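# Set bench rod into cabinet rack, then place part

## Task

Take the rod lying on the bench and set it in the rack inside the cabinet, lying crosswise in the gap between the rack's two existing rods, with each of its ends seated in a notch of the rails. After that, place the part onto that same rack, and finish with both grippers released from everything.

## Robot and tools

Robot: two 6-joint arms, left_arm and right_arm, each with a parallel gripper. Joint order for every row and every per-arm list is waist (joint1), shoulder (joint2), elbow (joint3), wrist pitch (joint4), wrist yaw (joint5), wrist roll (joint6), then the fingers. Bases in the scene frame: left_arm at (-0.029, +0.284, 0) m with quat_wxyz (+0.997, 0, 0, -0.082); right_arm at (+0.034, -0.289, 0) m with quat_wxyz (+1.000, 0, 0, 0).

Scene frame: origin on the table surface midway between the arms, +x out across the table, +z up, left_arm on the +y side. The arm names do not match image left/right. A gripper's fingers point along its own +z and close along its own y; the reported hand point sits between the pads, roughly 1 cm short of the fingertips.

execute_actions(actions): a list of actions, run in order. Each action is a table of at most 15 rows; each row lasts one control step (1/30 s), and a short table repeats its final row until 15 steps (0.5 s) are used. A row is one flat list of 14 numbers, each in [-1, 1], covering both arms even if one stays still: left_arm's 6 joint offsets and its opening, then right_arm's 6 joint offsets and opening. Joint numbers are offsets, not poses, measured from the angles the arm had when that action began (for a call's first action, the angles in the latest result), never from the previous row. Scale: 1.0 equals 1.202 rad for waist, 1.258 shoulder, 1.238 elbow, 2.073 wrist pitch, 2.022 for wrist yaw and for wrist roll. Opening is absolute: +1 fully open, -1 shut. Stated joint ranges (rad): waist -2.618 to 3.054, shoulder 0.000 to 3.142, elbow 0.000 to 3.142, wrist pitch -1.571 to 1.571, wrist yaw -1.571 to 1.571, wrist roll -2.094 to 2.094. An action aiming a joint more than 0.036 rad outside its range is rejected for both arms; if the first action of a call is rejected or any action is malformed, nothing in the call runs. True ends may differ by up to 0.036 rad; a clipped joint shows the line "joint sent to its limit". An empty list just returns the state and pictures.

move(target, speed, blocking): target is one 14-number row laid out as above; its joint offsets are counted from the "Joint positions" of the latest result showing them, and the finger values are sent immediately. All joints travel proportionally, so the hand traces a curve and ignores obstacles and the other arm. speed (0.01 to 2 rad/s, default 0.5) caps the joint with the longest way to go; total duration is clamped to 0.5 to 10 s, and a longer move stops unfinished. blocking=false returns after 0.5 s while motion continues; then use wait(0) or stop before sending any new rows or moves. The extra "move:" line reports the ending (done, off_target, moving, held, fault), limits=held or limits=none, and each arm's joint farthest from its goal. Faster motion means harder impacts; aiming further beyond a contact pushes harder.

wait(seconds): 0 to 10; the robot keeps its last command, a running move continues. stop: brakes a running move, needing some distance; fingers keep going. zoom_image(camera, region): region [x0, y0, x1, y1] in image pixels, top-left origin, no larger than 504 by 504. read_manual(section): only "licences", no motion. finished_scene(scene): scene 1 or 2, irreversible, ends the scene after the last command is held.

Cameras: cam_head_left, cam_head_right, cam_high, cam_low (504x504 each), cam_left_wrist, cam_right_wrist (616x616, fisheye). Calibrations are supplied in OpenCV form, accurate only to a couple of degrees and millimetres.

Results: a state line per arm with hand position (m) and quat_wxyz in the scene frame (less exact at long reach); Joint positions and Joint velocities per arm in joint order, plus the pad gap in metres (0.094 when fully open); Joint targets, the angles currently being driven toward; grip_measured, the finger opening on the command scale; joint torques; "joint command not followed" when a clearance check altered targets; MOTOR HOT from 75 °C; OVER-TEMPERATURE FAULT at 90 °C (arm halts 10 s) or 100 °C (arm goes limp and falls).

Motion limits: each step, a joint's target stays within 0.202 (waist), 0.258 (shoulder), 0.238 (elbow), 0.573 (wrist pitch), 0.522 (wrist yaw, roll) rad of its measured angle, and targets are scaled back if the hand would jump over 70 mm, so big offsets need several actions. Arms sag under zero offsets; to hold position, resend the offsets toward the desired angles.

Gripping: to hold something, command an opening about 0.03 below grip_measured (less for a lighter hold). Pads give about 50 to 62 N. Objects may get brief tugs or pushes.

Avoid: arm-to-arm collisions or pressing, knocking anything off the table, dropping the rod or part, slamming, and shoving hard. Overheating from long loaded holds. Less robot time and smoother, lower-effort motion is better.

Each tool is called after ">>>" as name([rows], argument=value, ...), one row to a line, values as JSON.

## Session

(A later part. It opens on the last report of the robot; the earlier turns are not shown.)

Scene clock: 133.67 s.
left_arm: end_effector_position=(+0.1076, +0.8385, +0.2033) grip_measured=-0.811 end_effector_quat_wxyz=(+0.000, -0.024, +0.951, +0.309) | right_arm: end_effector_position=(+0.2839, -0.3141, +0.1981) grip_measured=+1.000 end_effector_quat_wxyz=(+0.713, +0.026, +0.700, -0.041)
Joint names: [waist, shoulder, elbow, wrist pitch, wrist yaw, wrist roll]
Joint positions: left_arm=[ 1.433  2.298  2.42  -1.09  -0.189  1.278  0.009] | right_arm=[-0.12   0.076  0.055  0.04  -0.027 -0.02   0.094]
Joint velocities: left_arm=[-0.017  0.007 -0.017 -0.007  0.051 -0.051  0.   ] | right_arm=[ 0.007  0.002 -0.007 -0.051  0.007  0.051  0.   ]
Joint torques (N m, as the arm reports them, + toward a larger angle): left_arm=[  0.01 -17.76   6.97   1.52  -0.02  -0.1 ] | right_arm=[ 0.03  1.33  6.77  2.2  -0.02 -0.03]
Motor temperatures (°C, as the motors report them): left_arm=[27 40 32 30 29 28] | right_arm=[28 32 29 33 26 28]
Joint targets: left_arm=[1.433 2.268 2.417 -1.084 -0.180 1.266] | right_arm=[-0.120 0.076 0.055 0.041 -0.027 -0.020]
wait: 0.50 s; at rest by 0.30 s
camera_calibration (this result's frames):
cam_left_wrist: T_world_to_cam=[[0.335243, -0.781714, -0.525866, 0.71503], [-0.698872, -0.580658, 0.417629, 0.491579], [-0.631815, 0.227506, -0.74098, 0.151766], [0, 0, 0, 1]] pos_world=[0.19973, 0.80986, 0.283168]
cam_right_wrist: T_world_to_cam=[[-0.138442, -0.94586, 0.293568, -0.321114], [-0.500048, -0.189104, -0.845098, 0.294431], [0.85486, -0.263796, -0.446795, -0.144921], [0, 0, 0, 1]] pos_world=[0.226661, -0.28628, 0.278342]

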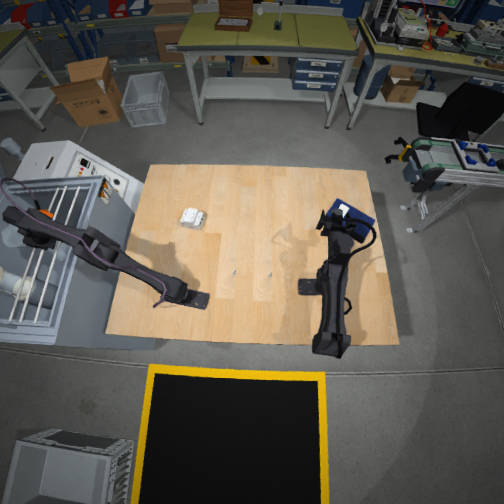

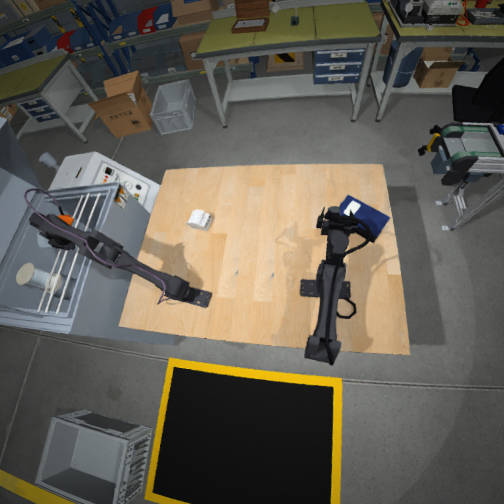

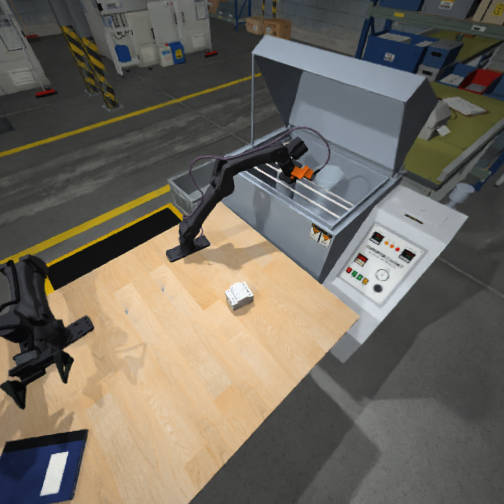

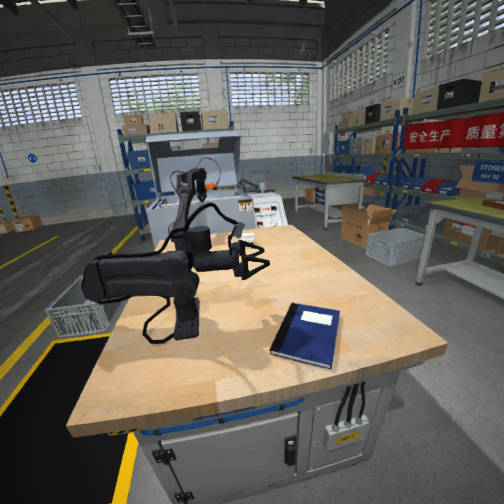

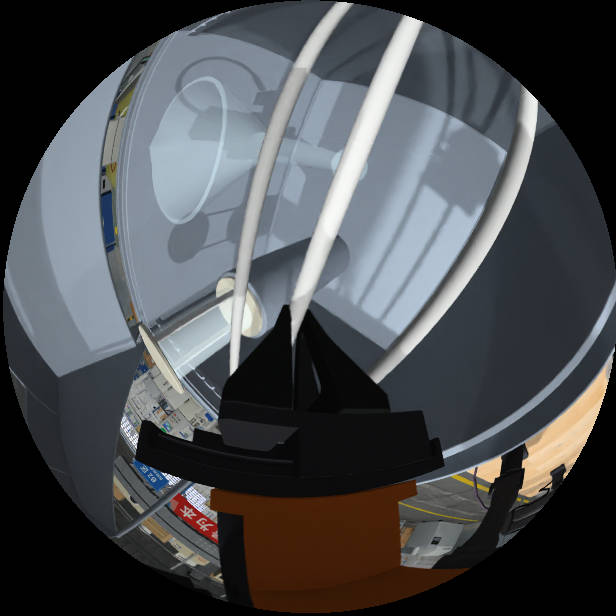

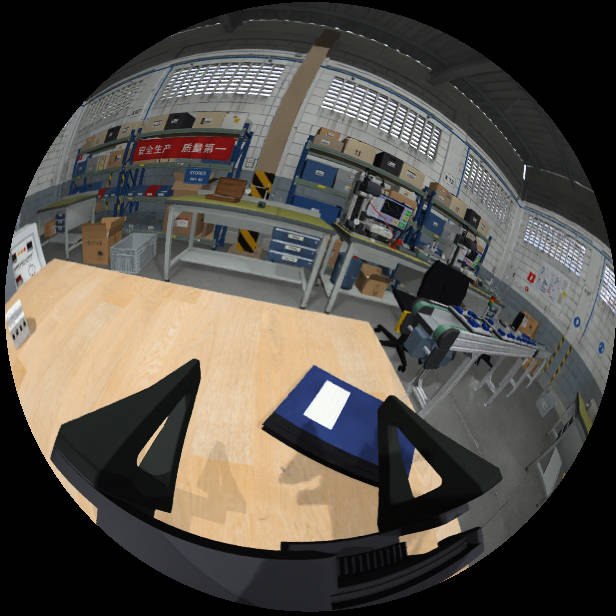

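>>> execute_actions([
  [[0,-0.021,-0.003,0.003,0,0.003,-0.85,0,0,0,0,0,0,1],[0,-0.02,-0.005,0.003,0,0.006,-0.85,0,0,0,0,0,0,1],[0,-0.019,-0.007,0.003,0,0.006,-0.85,0,0,0,0,0,0,1],[0,-0.017,-0.009,0.003,0,0.006,-0.85,0,0,0,0,0,0,1],[0,-0.015,-0.011,0.003,0,0.006,-0.85,0,0,0,0,0,0,1],[0,-0.013,-0.013,0.003,0,0.006,-0.85,0,0,0,0,0,0,1]],
])

>>> zoom_image(camera="cam_head_right", region=[60, 180, 120, 220])

>>> zoom_image(camera="cam_head_right", region=[20, 290, 80, 330])

Scene clock: 141.10 s.
left_arm: end_effector_position=(+0.1075, +0.8370, +0.1986) grip_measured=-0.811 end_effector_quat_wxyz=(-0.002, -0.019, +0.953, +0.303) | right_arm: end_effector_position=(+0.2839, -0.3141, +0.1981) grip_measured=+1.000 end_effector_quat_wxyz=(+0.713, +0.026, +0.700, -0.041)
Joint names: [waist, shoulder, elbow, wrist pitch, wrist yaw, wrist roll]
Joint positions: left_arm=[ 1.433  2.298  2.407 -1.09  -0.187  1.286  0.009] | right_arm=[-0.12   0.076  0.055  0.04  -0.027 -0.02   0.094]
Joint velocities: left_arm=[-0.002  0.002 -0.002 -0.066  0.066 -0.022  0.   ] | right_arm=[-0.017  0.017 -0.022  0.007 -0.007  0.022  0.   ]
Joint torques (N m, as the arm reports them, + toward a larger angle): left_arm=[  0.03 -16.46   6.95   1.49  -0.11   0.03] | right_arm=[ 0.03  1.32  6.75  2.19 -0.01 -0.02]
Motor temperatures (°C, as the motors report them): left_arm=[27 41 31 30 29 28] | right_arm=[28 32 29 33 26 28]
Joint targets: left_arm=[1.433 2.281 2.404 -1.084 -0.189 1.290] | right_arm=[-0.120 0.076 0.055 0.040 -0.027 -0.020]
camera_calibration (this result's frames):
cam_left_wrist: T_world_to_cam=[[0.326039, -0.790695, -0.51817, 0.718405], [-0.700226, -0.570235, 0.429553, 0.481709], [-0.635124, 0.222785, -0.739584, 0.152533], [0, 0, 0, 1]] pos_world=[0.199955, 0.808745, 0.278147]
cam_right_wrist: T_world_to_cam=[[-0.138442, -0.94586, 0.293568, -0.321114], [-0.500048, -0.189104, -0.845098, 0.294431], [0.85486, -0.263796, -0.446795, -0.144921], [0, 0, 0, 1]] pos_world=[0.226661, -0.28628, 0.278342]

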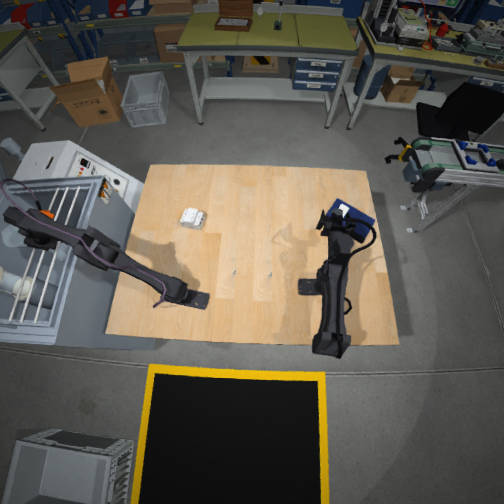

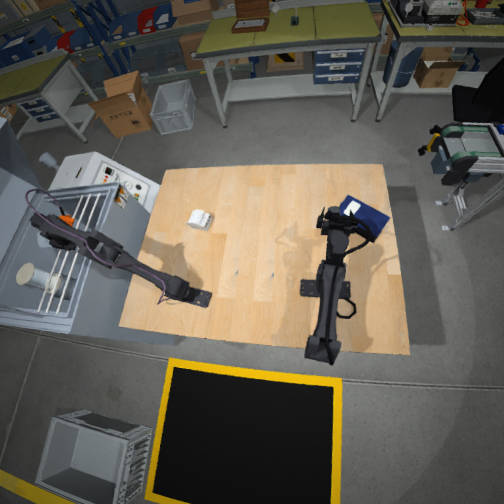

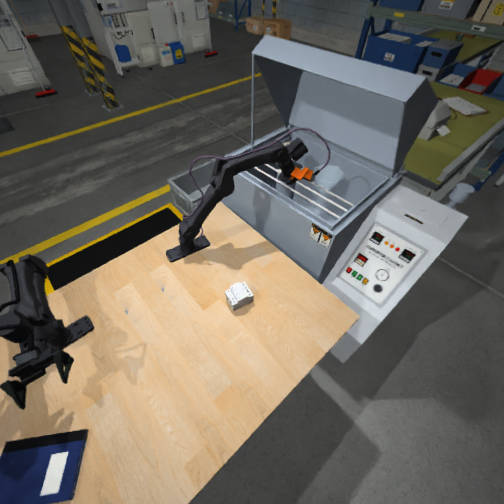

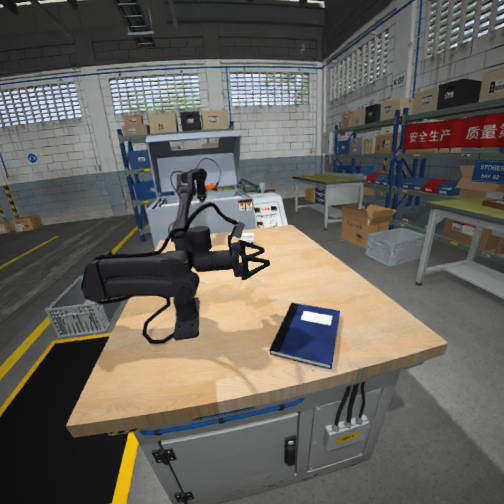

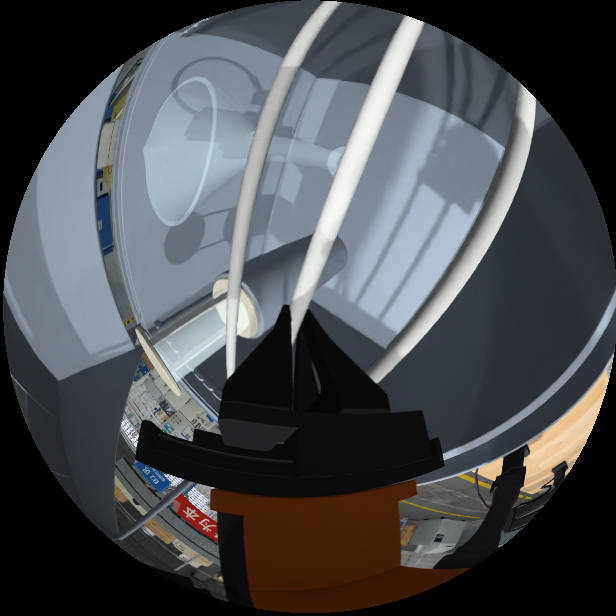

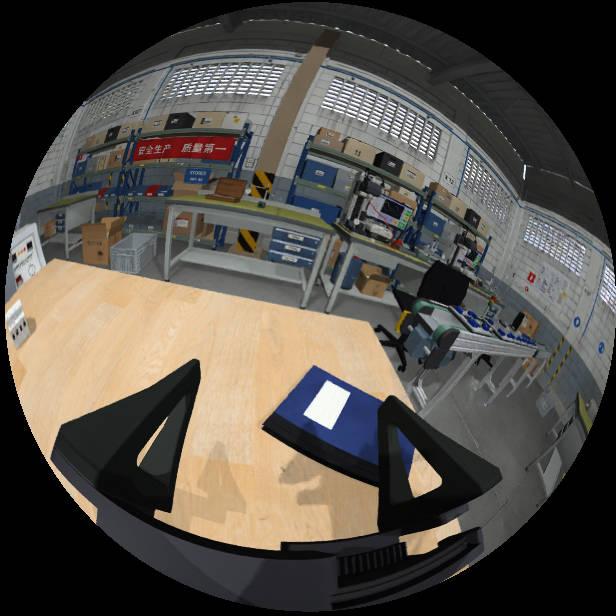

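Region (60, 180, 120, 220) of cam_head_right's 504x504 image, scaled by 8.400, with more detail than that image has.

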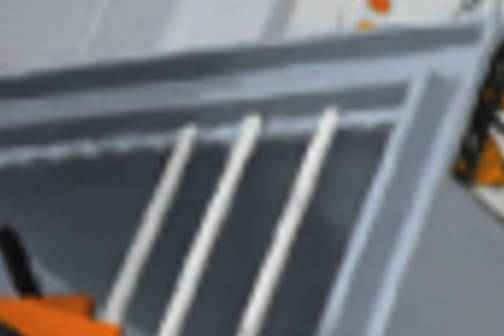

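Region (20, 290, 80, 330) of cam_head_right's 504x504 image, scaled by 8.400, with more detail than that image has.

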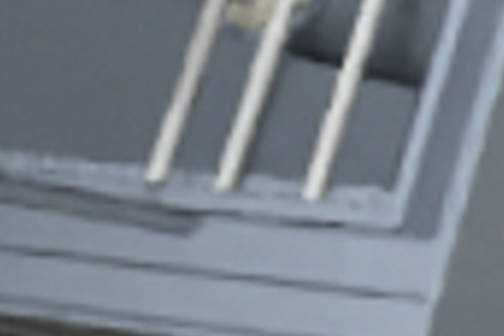

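Lower a few mm, then release.

>>> execute_actions([
  [[0,-0.01,0,0.003,0,0,-0.85,0,0,0,0,0,0,1],[0,-0.008,0,0.003,0,0,-0.85,0,0,0,0,0,0,1],[0,-0.006,0,0.003,0,0,-0.85,0,0,0,0,0,0,1]],
  [[0,-0.016,0.005,0.003,0,0,-0.8,0,0,0,0,0,0,1],[0,-0.016,0.005,0.003,0,0,-0.77,0,0,0,0,0,0,1],[0,-0.016,0.005,0.003,0,0,-0.74,0,0,0,0,0,0,1],[0,-0.016,0.005,0.003,0,0,-0.7,0,0,0,0,0,0,1],[0,-0.016,0.005,0.003,0,0,-0.65,0,0,0,0,0,0,1],[0,-0.016,0.005,0.003,0,0,-0.55,0,0,0,0,0,0,1]],
])

>>> zoom_image(camera="cam_head_right", region=[60, 180, 120, 220])

>>> zoom_image(camera="cam_head_right", region=[20, 290, 80, 330])

>>> zoom_image(camera="cam_high", region=[210, 270, 270, 320])

>>> zoom_image(camera="cam_head_left", region=[165, 195, 225, 245])

Scene clock: 148.23 s.
left_arm: end_effector_position=(+0.1075, +0.8370, +0.1986) grip_measured=-0.552 end_effector_quat_wxyz=(-0.002, -0.019, +0.953, +0.303) | right_arm: end_effector_position=(+0.2839, -0.3141, +0.1981) grip_measured=+1.000 end_effector_quat_wxyz=(+0.713, +0.026, +0.700, -0.041)
Joint names: [waist, shoulder, elbow, wrist pitch, wrist yaw, wrist roll]
Joint positions: left_arm=[ 1.433  2.298  2.407 -1.09  -0.187  1.286  0.021] | right_arm=[-0.12   0.076  0.055  0.04  -0.027 -0.02   0.094]
Joint velocities: left_arm=[-0.007 -0.007  0.012 -0.022 -0.037 -0.007 -0.001] | right_arm=[ 0.002 -0.002  0.007 -0.066 -0.051 -0.007  0.   ]
Joint torques (N m, as the arm reports them, + toward a larger angle): left_arm=[  0.06 -16.8    7.77   1.51  -0.09   0.  ] | right_arm=[ 0.03  1.33  6.76  2.2  -0.01 -0.02]
Motor temperatures (°C, as the motors report them): left_arm=[27 41 31 30 29 28] | right_arm=[28 31 29 34 26 28]
Joint targets: left_arm=[1.433 2.277 2.414 -1.084 -0.187 1.286] | right_arm=[-0.120 0.076 0.055 0.040 -0.027 -0.020]
camera_calibration (this result's frames):
cam_left_wrist: T_world_to_cam=[[0.325679, -0.7908, -0.518237, 0.718544], [-0.700309, -0.570015, 0.42971, 0.481502], [-0.635217, 0.222978, -0.739445, 0.152353], [0, 0, 0, 1]] pos_world=[0.199963, 0.808716, 0.278126]
cam_right_wrist: T_world_to_cam=[[-0.138442, -0.94586, 0.293568, -0.321114], [-0.500048, -0.189104, -0.845098, 0.294431], [0.85486, -0.263796, -0.446795, -0.144921], [0, 0, 0, 1]] pos_world=[0.226661, -0.28628, 0.278342]

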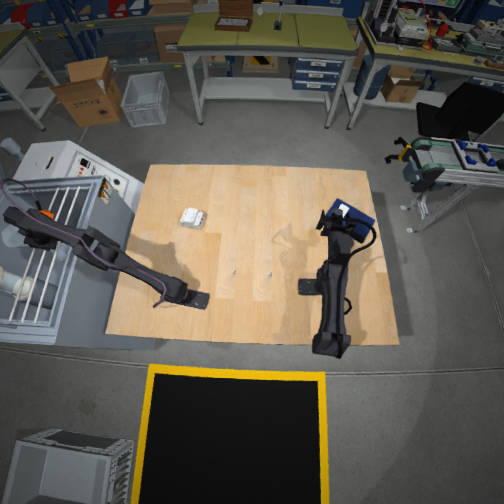

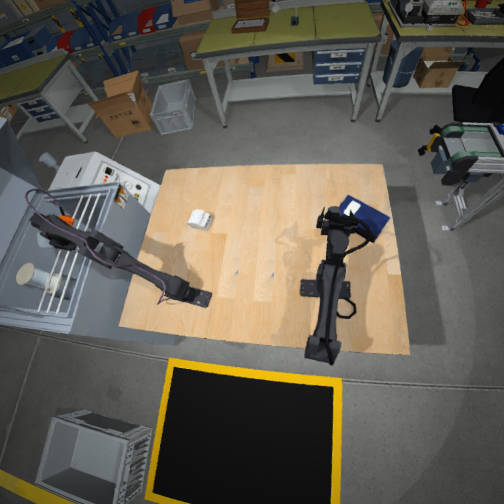

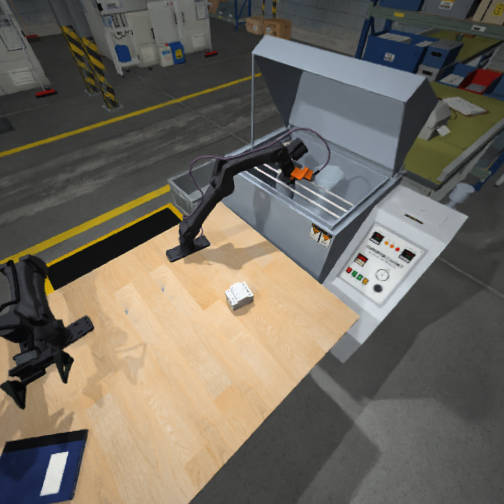

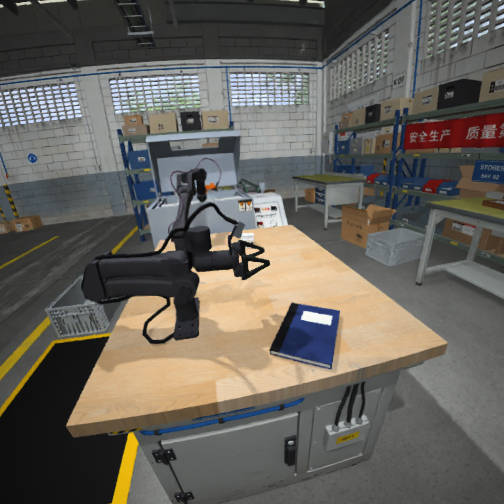

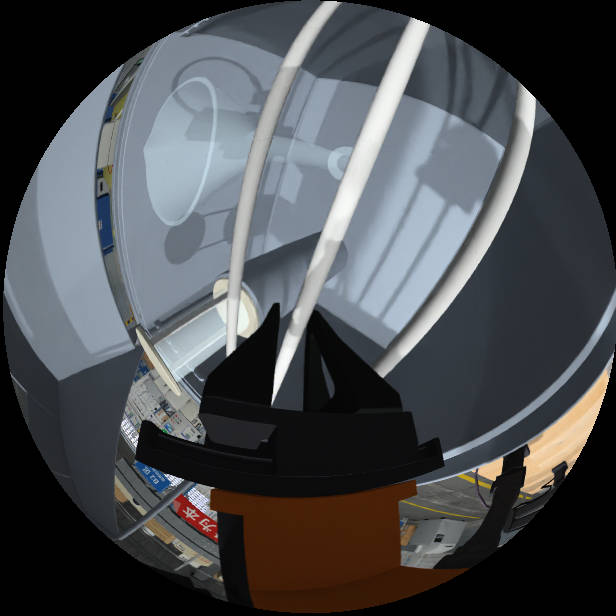

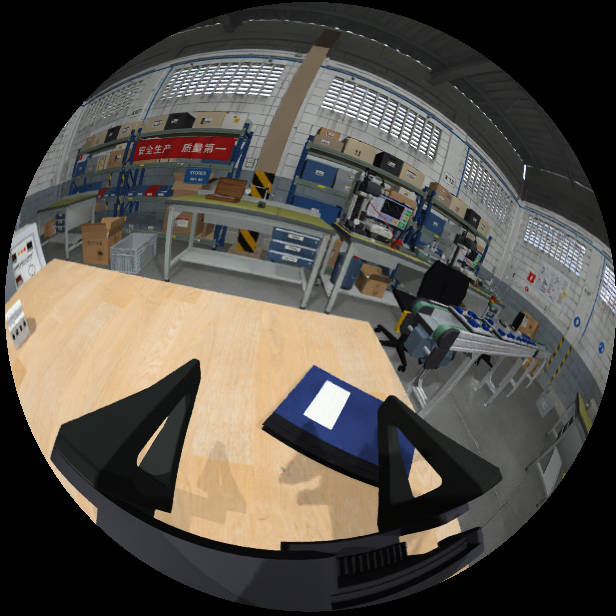

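Region (60, 180, 120, 220) of cam_head_right's 504x504 image, scaled by 8.400, with more detail than that image has.

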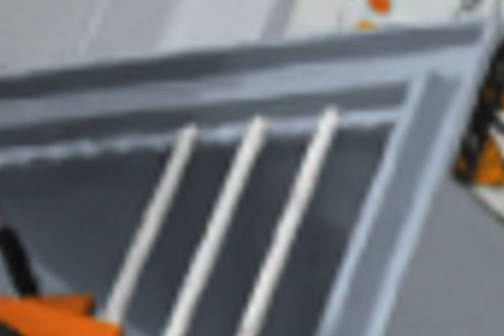

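Region (20, 290, 80, 330) of cam_head_right's 504x504 image, scaled by 8.400, with more detail than that image has.

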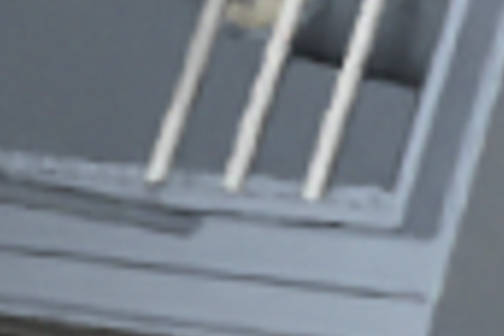

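Region (210, 270, 270, 320) of cam_high's 504x504 image, scaled by 8.400, with more detail than that image has.

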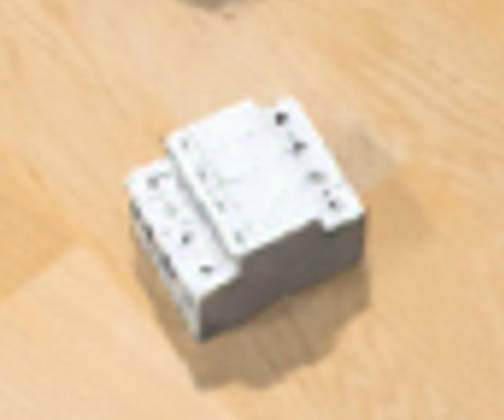

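Region (165, 195, 225, 245) of cam_head_left's 504x504 image, scaled by 8.400, with more detail than that image has.

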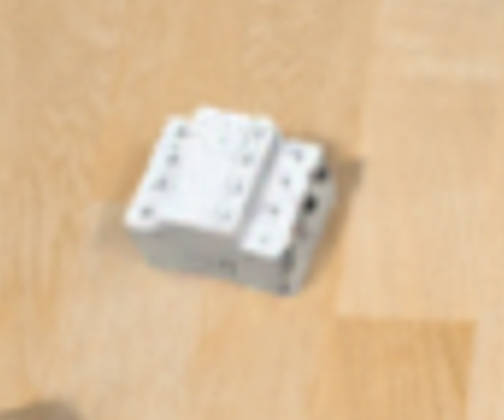

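>>> execute_actions([
  [[0,-0.03,0,0,0,0,-0.4,0,0,0,0,0,0,1],[0,-0.04,-0.005,0,0,0,-0.4,0,0,0,0,0,0,1],[0,-0.05,-0.012,0,0,0,-0.4,0,0,0,0,0,0,1],[0,-0.06,-0.02,0,0,0,-0.4,0,0,0,0,0,0,1],[0,-0.07,-0.028,0,0,0,-0.4,0,0,0,0,0,0,1],[0,-0.085,-0.038,0,0,0,-0.4,0,0,0,0,0,0,1],[0,-0.1,-0.048,0,0,0,-0.4,0,0,0,0,0,0,1],[0,-0.115,-0.058,0,0,0,-0.4,0,0,0,0,0,0,1],[0,-0.13,-0.068,0,0,0,-0.4,0,0,0,0,0,0,1],[0,-0.145,-0.078,0,0,0,-0.4,0,0,0,0,0,0,1],[0,-0.16,-0.088,0,0,0,-0.4,0,0,0,0,0,0,1]],
])

>>> move(target=[-0.45,-0.65,-0.67,0,-0.1,-0.7,-0.4,0,0,0,0,0,0,1], speed=1.3)

Scene clock: 171.03 s.
left_arm: end_effector_position=(+0.0984, +0.8075, +0.2635) grip_measured=-0.402 end_effector_quat_wxyz=(+0.012, -0.023, +0.938, +0.345) | right_arm: end_effector_position=(+0.2839, -0.3141, +0.1981) grip_measured=+1.000 end_effector_quat_wxyz=(+0.713, +0.026, +0.700, -0.041)
Joint names: [waist, shoulder, elbow, wrist pitch, wrist yaw, wrist roll]
Joint positions: left_arm=[ 1.433  2.109  2.313 -1.091 -0.187  1.286  0.028] | right_arm=[-0.12   0.076  0.055  0.04  -0.027 -0.02   0.094]
Joint velocities: left_arm=[-0.007 -0.208 -0.002  0.022  0.007 -0.037  0.   ] | right_arm=[-0.002  0.012  0.002 -0.022 -0.051 -0.051  0.   ]
Joint torques (N m, as the arm reports them, + toward a larger angle): left_arm=[  0.05 -13.05   5.82   1.6   -0.09   0.  ] | right_arm=[ 0.04  1.33  6.74  2.2   0.   -0.03]
Motor temperatures (°C, as the motors report them): left_arm=[27 42 31 31 29 28] | right_arm=[28 31 29 34 26 28]
Joint targets: left_arm=[1.433 2.096 2.298 -1.090 -0.187 1.286] | right_arm=[-0.120 0.076 0.055 0.040 -0.027 -0.020]
camera_calibration (this result's frames):
cam_left_wrist: T_world_to_cam=[[0.340836, -0.742086, -0.577183, 0.706546], [-0.711207, -0.605041, 0.357924, 0.478602], [-0.61483, 0.288503, -0.733996, 0.14477], [0, 0, 0, 1]] pos_world=[0.188578, 0.772125, 0.342764]
cam_right_wrist: T_world_to_cam=[[-0.138442, -0.94586, 0.293568, -0.321114], [-0.500048, -0.189104, -0.845098, 0.294431], [0.85486, -0.263796, -0.446795, -0.144921], [0, 0, 0, 1]] pos_world=[0.226661, -0.28628, 0.278342]

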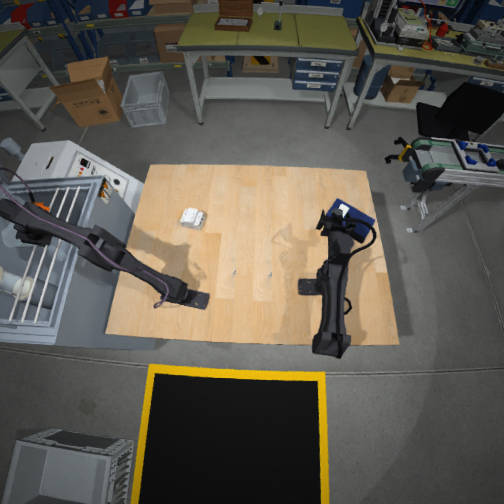

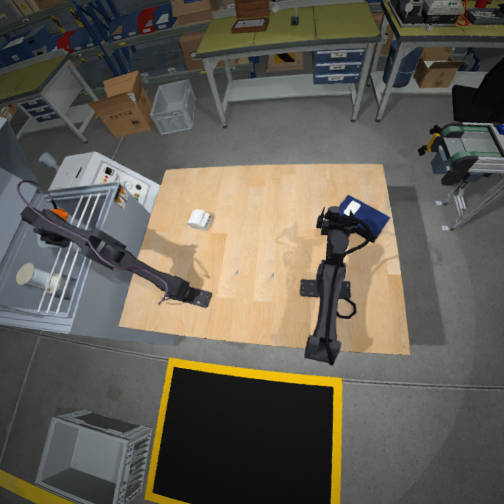

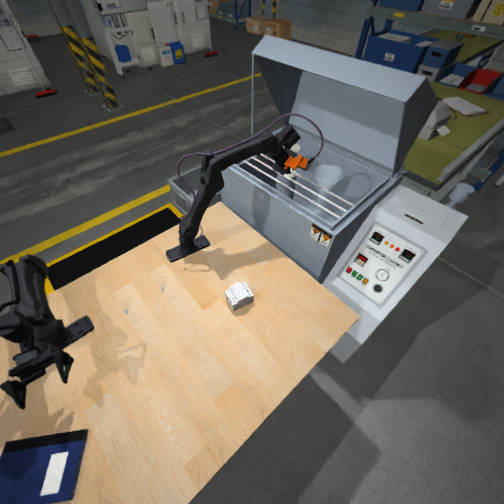

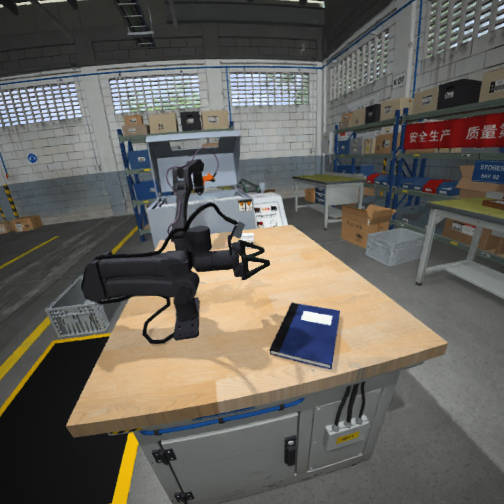

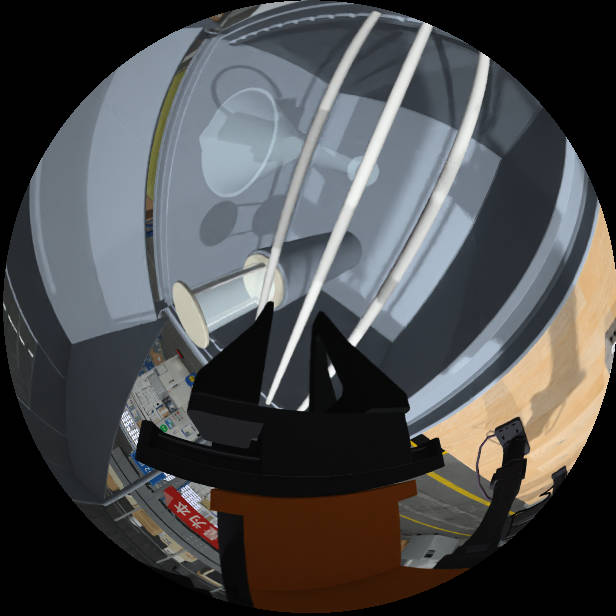

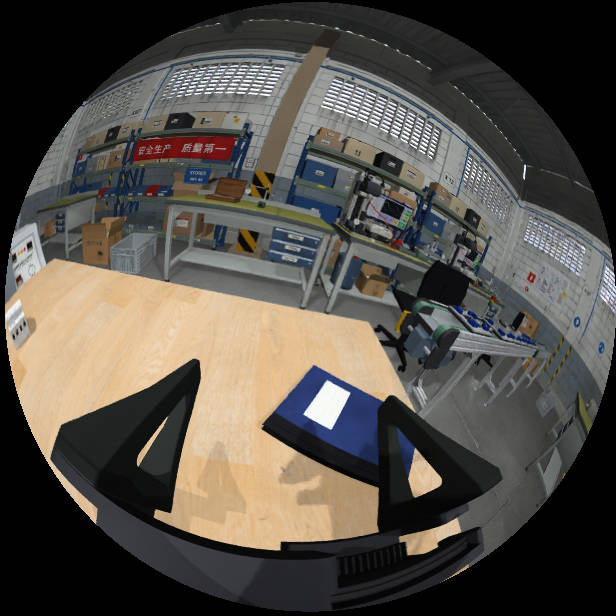

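Scene clock: 173.13 s.
left_arm: end_effector_position=(+0.1677, +0.5514, +0.2913) grip_measured=-0.402 end_effector_quat_wxyz=(+0.251, -0.441, +0.820, +0.264) | right_arm: end_effector_position=(+0.2839, -0.3141, +0.1981) grip_measured=+1.000 end_effector_quat_wxyz=(+0.713, +0.026, +0.700, -0.041)
Joint names: [waist, shoulder, elbow, wrist pitch, wrist yaw, wrist roll]
Joint positions: left_arm=[ 0.902  1.306  1.493 -1.096 -0.373 -0.12   0.028] | right_arm=[-0.12   0.076  0.055  0.04  -0.027 -0.02   0.094]
Joint velocities: left_arm=[-0.007 -0.002 -0.022  0.007  0.007  0.037 -0.001] | right_arm=[-0.002 -0.002 -0.017  0.037 -0.007  0.007  0.   ]
Joint torques (N m, as the arm reports them, + toward a larger angle): left_arm=[-0.57 -6.29  6.31  1.59 -0.3  -0.07] | right_arm=[ 0.03  1.3   6.75  2.19 -0.01 -0.03]
Motor temperatures (°C, as the motors report them): left_arm=[27 41 31 31 29 28] | right_arm=[28 31 29 34 26 28]
Joint targets: left_arm=[0.892 1.291 1.484 -1.091 -0.390 -0.130] | right_arm=[-0.120 0.076 0.055 0.040 -0.027 -0.020]
move: done; limits=none; left_arm: farthest joint: the wrist yaw, 0.016 radians from its target (0.202 radians at the start); right_arm: farthest joint: the waist, 0.000 radians from its target (0.000 radians at the start)
camera_calibration (this result's frames):
cam_left_wrist: T_world_to_cam=[[0.952843, -0.303143, 0.0139798, -0.00797751], [-0.303015, -0.952927, -0.0105795, 0.593765], [0.0165288, 0.00584454, -0.999846, 0.409095], [0, 0, 0, 1]] pos_world=[0.180759, 0.561006, 0.415425]
cam_right_wrist: T_world_to_cam=[[-0.138442, -0.94586, 0.293568, -0.321114], [-0.500048, -0.189104, -0.845098, 0.294431], [0.85486, -0.263796, -0.446795, -0.144921], [0, 0, 0, 1]] pos_world=[0.226661, -0.28628, 0.278342]

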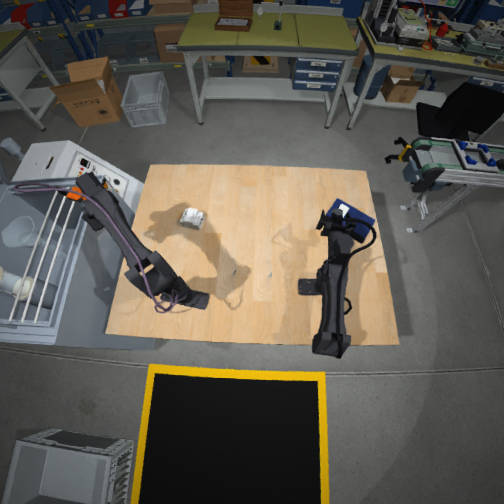

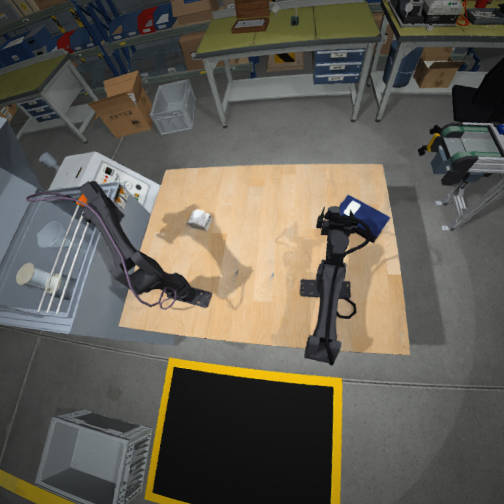

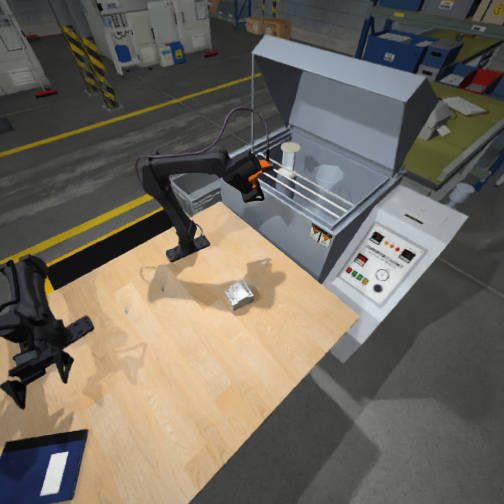

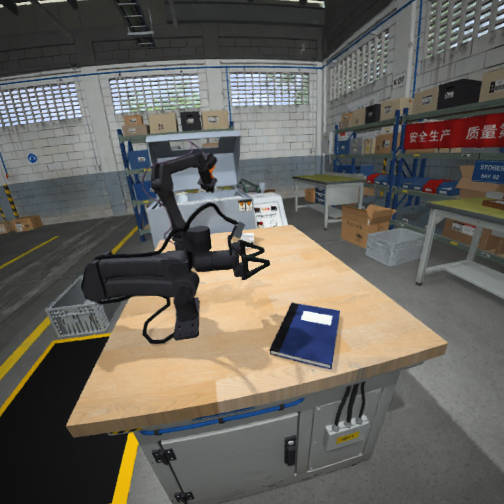

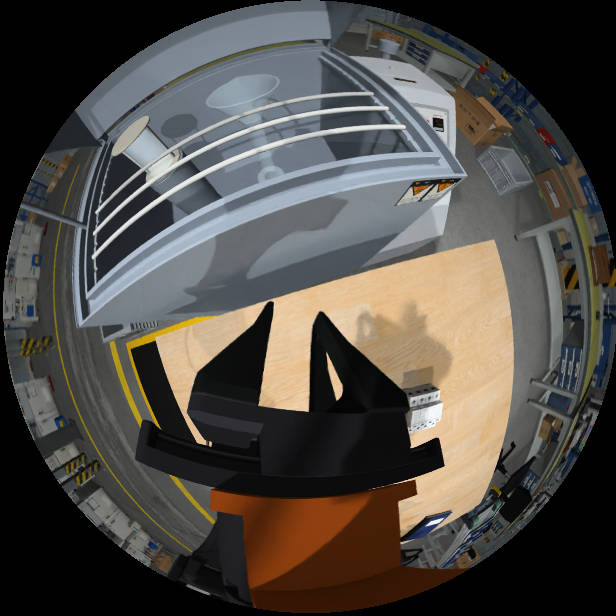

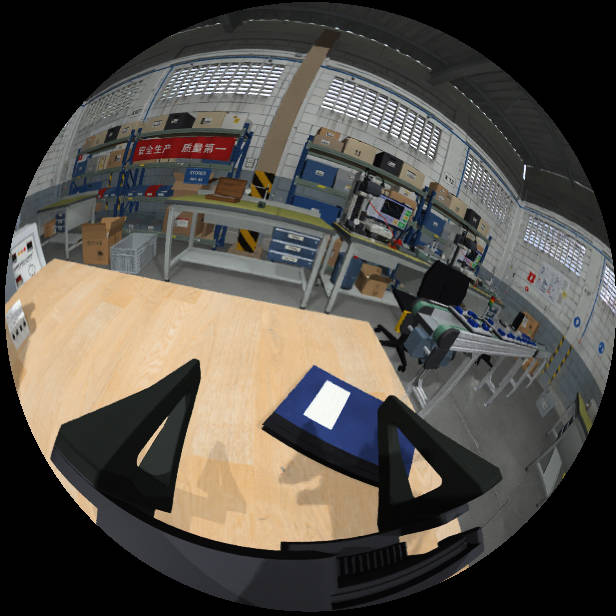

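>>> move(target=[-0.888,0.442,-0.008,-0.077,-0.171,-0.76,1,0,0,0,0,0,0,1], speed=1.3)

Scene clock: 176.90 s.
left_arm: end_effector_position=(+0.3290, +0.2821, +0.1292) grip_measured=+1.000 end_effector_quat_wxyz=(+0.273, -0.570, +0.748, +0.203) | right_arm: end_effector_position=(+0.2839, -0.3141, +0.1981) grip_measured=+1.000 end_effector_quat_wxyz=(+0.713, +0.026, +0.700, -0.041)
Joint names: [waist, shoulder, elbow, wrist pitch, wrist yaw, wrist roll]
Joint positions: left_arm=[-0.167  1.87   1.493 -1.235 -0.693 -1.649  0.094] | right_arm=[-0.12   0.076  0.055  0.04  -0.027 -0.02   0.094]
Joint velocities: left_arm=[-0.022  0.007 -0.022 -0.007 -0.007 -0.051  0.   ] | right_arm=[ 0.002 -0.007  0.002 -0.051  0.051 -0.022  0.   ]
Joint torques (N m, as the arm reports them, + toward a larger angle): left_arm=[  0.16 -10.88   5.65  -0.03  -0.58  -0.07] | right_arm=[ 0.03  1.33  6.76  2.19 -0.01 -0.03]
Motor temperatures (°C, as the motors report them): left_arm=[27 39 31 30 29 28] | right_arm=[28 31 29 34 26 28]
Joint targets: left_arm=[-0.166 1.863 1.483 -1.256 -0.719 -1.657] | right_arm=[-0.120 0.076 0.055 0.040 -0.027 -0.020]
move: off_target (left_arm); limits=none; left_arm: farthest joint: the wrist yaw, 0.026 radians from its target (0.346 radians at the start); right_arm: farthest joint: the waist, 0.000 radians from its target (0.000 radians at the start)
camera_calibration (this result's frames):
cam_left_wrist: T_world_to_cam=[[0.972444, -0.06348, 0.224327, -0.342241], [-0.0781696, -0.995297, 0.0572112, 0.313455], [0.219641, -0.0731703, -0.972833, 0.197945], [0, 0, 0, 1]] pos_world=[0.313836, 0.30474, 0.251408]
cam_right_wrist: T_world_to_cam=[[-0.138442, -0.94586, 0.293568, -0.321114], [-0.500048, -0.189104, -0.845098, 0.294431], [0.85486, -0.263796, -0.446795, -0.144921], [0, 0, 0, 1]] pos_world=[0.226661, -0.28628, 0.278342]

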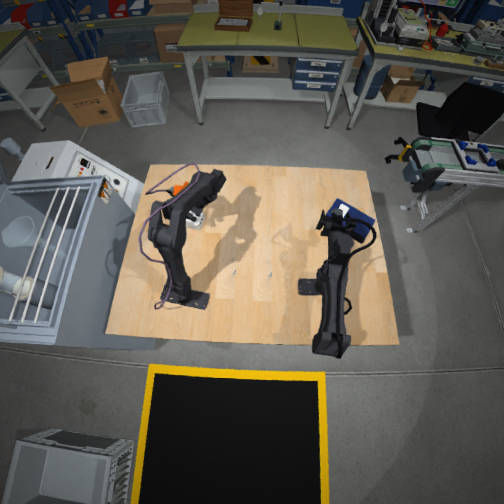

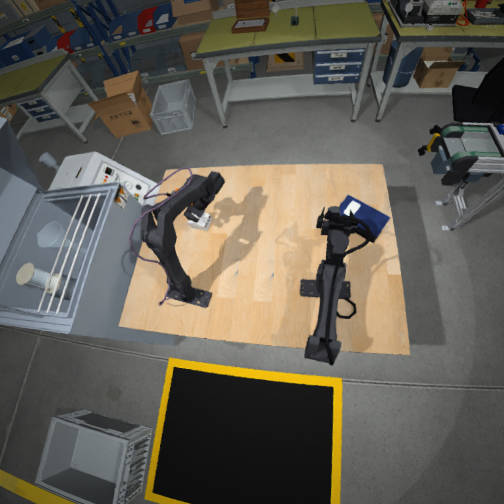

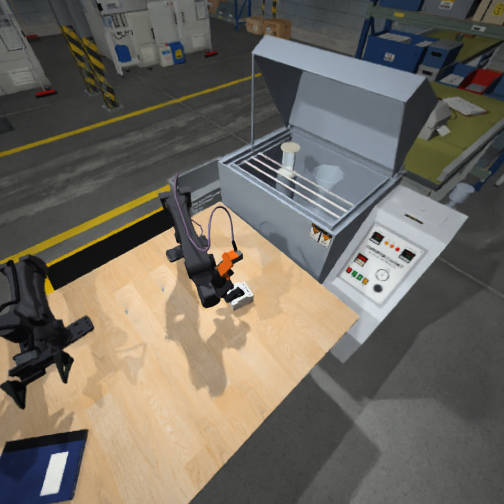

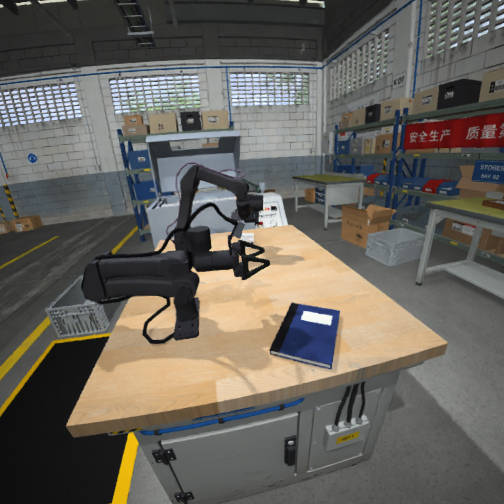

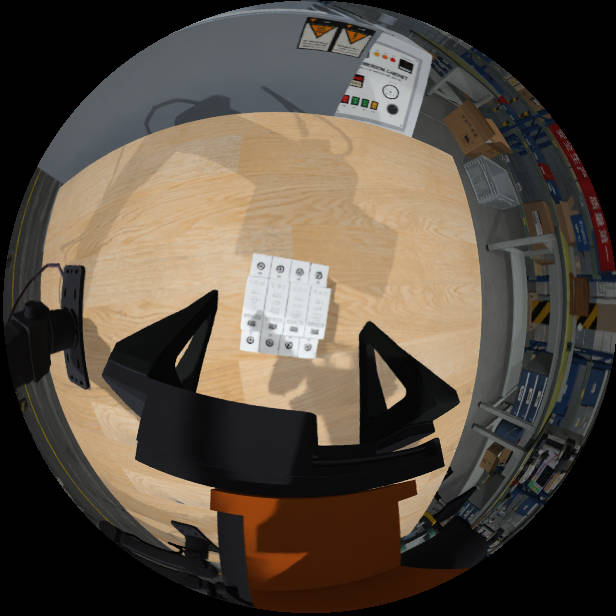

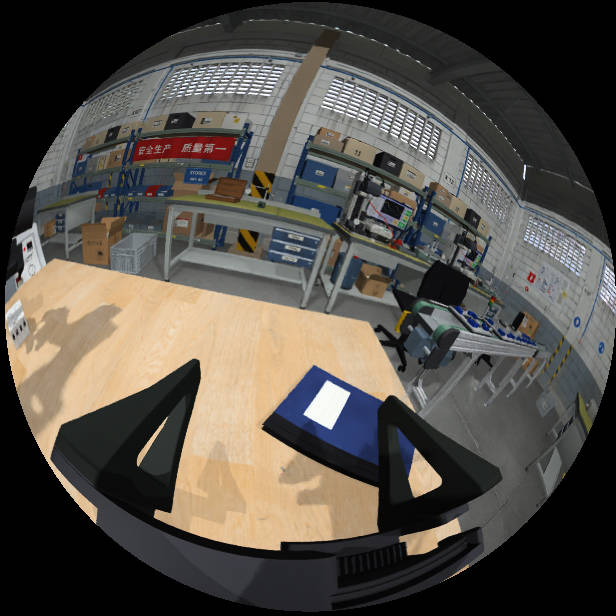

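>>> move(target=[0.033,0.102,-0.145,0.138,-0.014,-0.022,1,0,0,0,0,0,0,1], speed=0.3)

Scene clock: 181.63 s.
left_arm: end_effector_position=(+0.3338, +0.2917, +0.0440) grip_measured=+1.000 end_effector_quat_wxyz=(-0.267, +0.591, -0.731, -0.214) | right_arm: end_effector_position=(+0.2839, -0.3141, +0.1981) grip_measured=+1.000 end_effector_quat_wxyz=(+0.713, +0.026, +0.700, -0.041)
Joint names: [waist, shoulder, elbow, wrist pitch, wrist yaw, wrist roll]
Joint positions: left_arm=[-0.137  2.004  1.322 -0.96  -0.696 -1.686  0.094] | right_arm=[-0.12   0.076  0.055  0.04  -0.027 -0.02   0.094]
Joint velocities: left_arm=[-0.022 -0.002 -0.007 -0.066 -0.022 -0.037  0.   ] | right_arm=[ 0.002  0.007  0.002 -0.022  0.051 -0.022  0.   ]
Joint torques (N m, as the arm reports them, + toward a larger angle): left_arm=[  0.68 -11.37   5.2    0.29  -0.57  -0.06] | right_arm=[ 0.05  1.3   6.76  2.2   0.   -0.02]
Motor temperatures (°C, as the motors report them): left_arm=[27 39 31 30 29 28] | right_arm=[28 31 29 34 26 28]
Joint targets: left_arm=[-0.127 1.999 1.313 -0.949 -0.721 -1.694] | right_arm=[-0.120 0.076 0.055 0.040 -0.027 -0.020]
move: off_target (left_arm); limits=none; left_arm: farthest joint: the wrist yaw, 0.026 radians from its target (0.028 radians at the start); right_arm: farthest joint: the waist, 0.000 radians from its target (0.000 radians at the start)
camera_calibration (this result's frames):
cam_left_wrist: T_world_to_cam=[[0.975306, -0.00758186, 0.220728, -0.344308], [-0.0194746, -0.99847, 0.0517536, 0.309868], [0.219998, -0.0547742, -0.973961, 0.109193], [0, 0, 0, 1]] pos_world=[0.317818, 0.312764, 0.166311]
cam_right_wrist: T_world_to_cam=[[-0.138442, -0.94586, 0.293568, -0.321114], [-0.500048, -0.189104, -0.845098, 0.294431], [0.85486, -0.263796, -0.446795, -0.144921], [0, 0, 0, 1]] pos_world=[0.226661, -0.28628, 0.278342]

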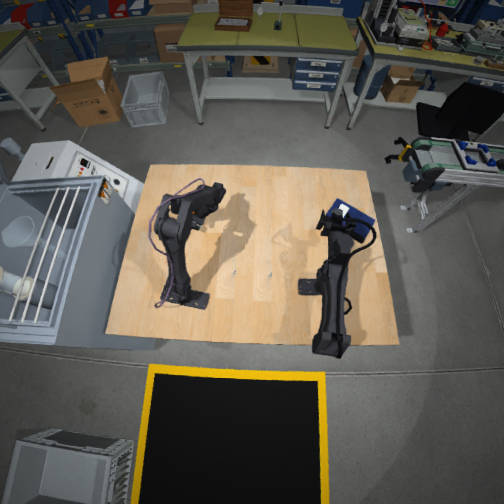

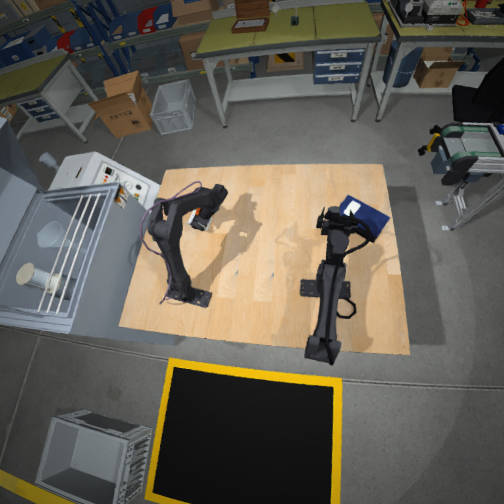

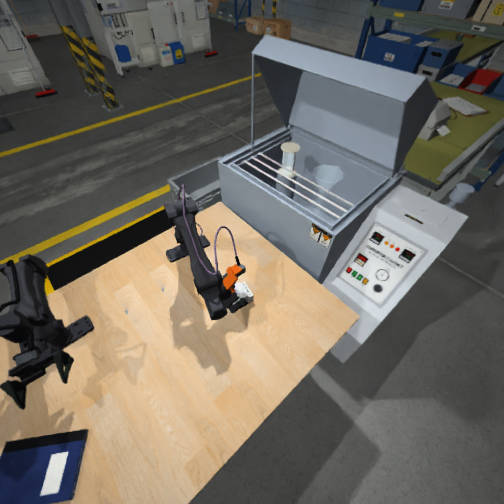

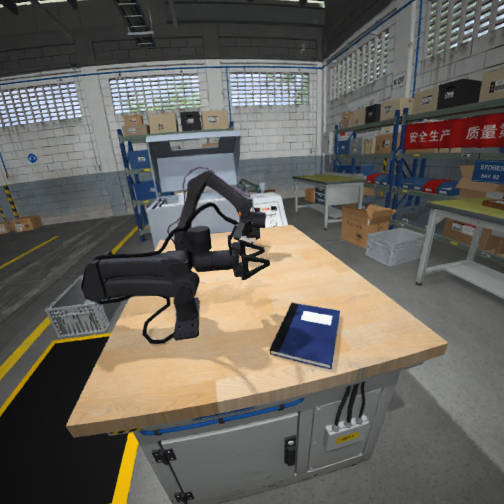

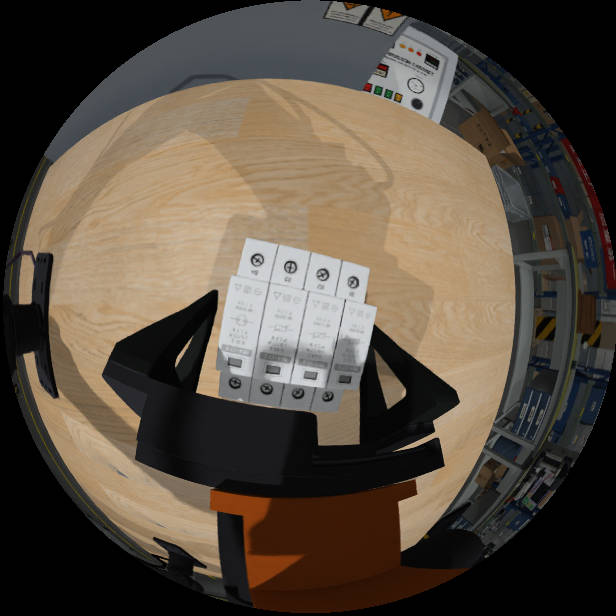

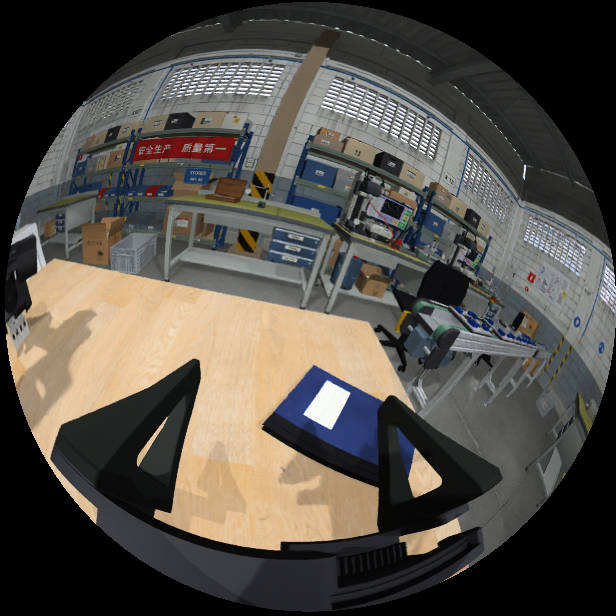

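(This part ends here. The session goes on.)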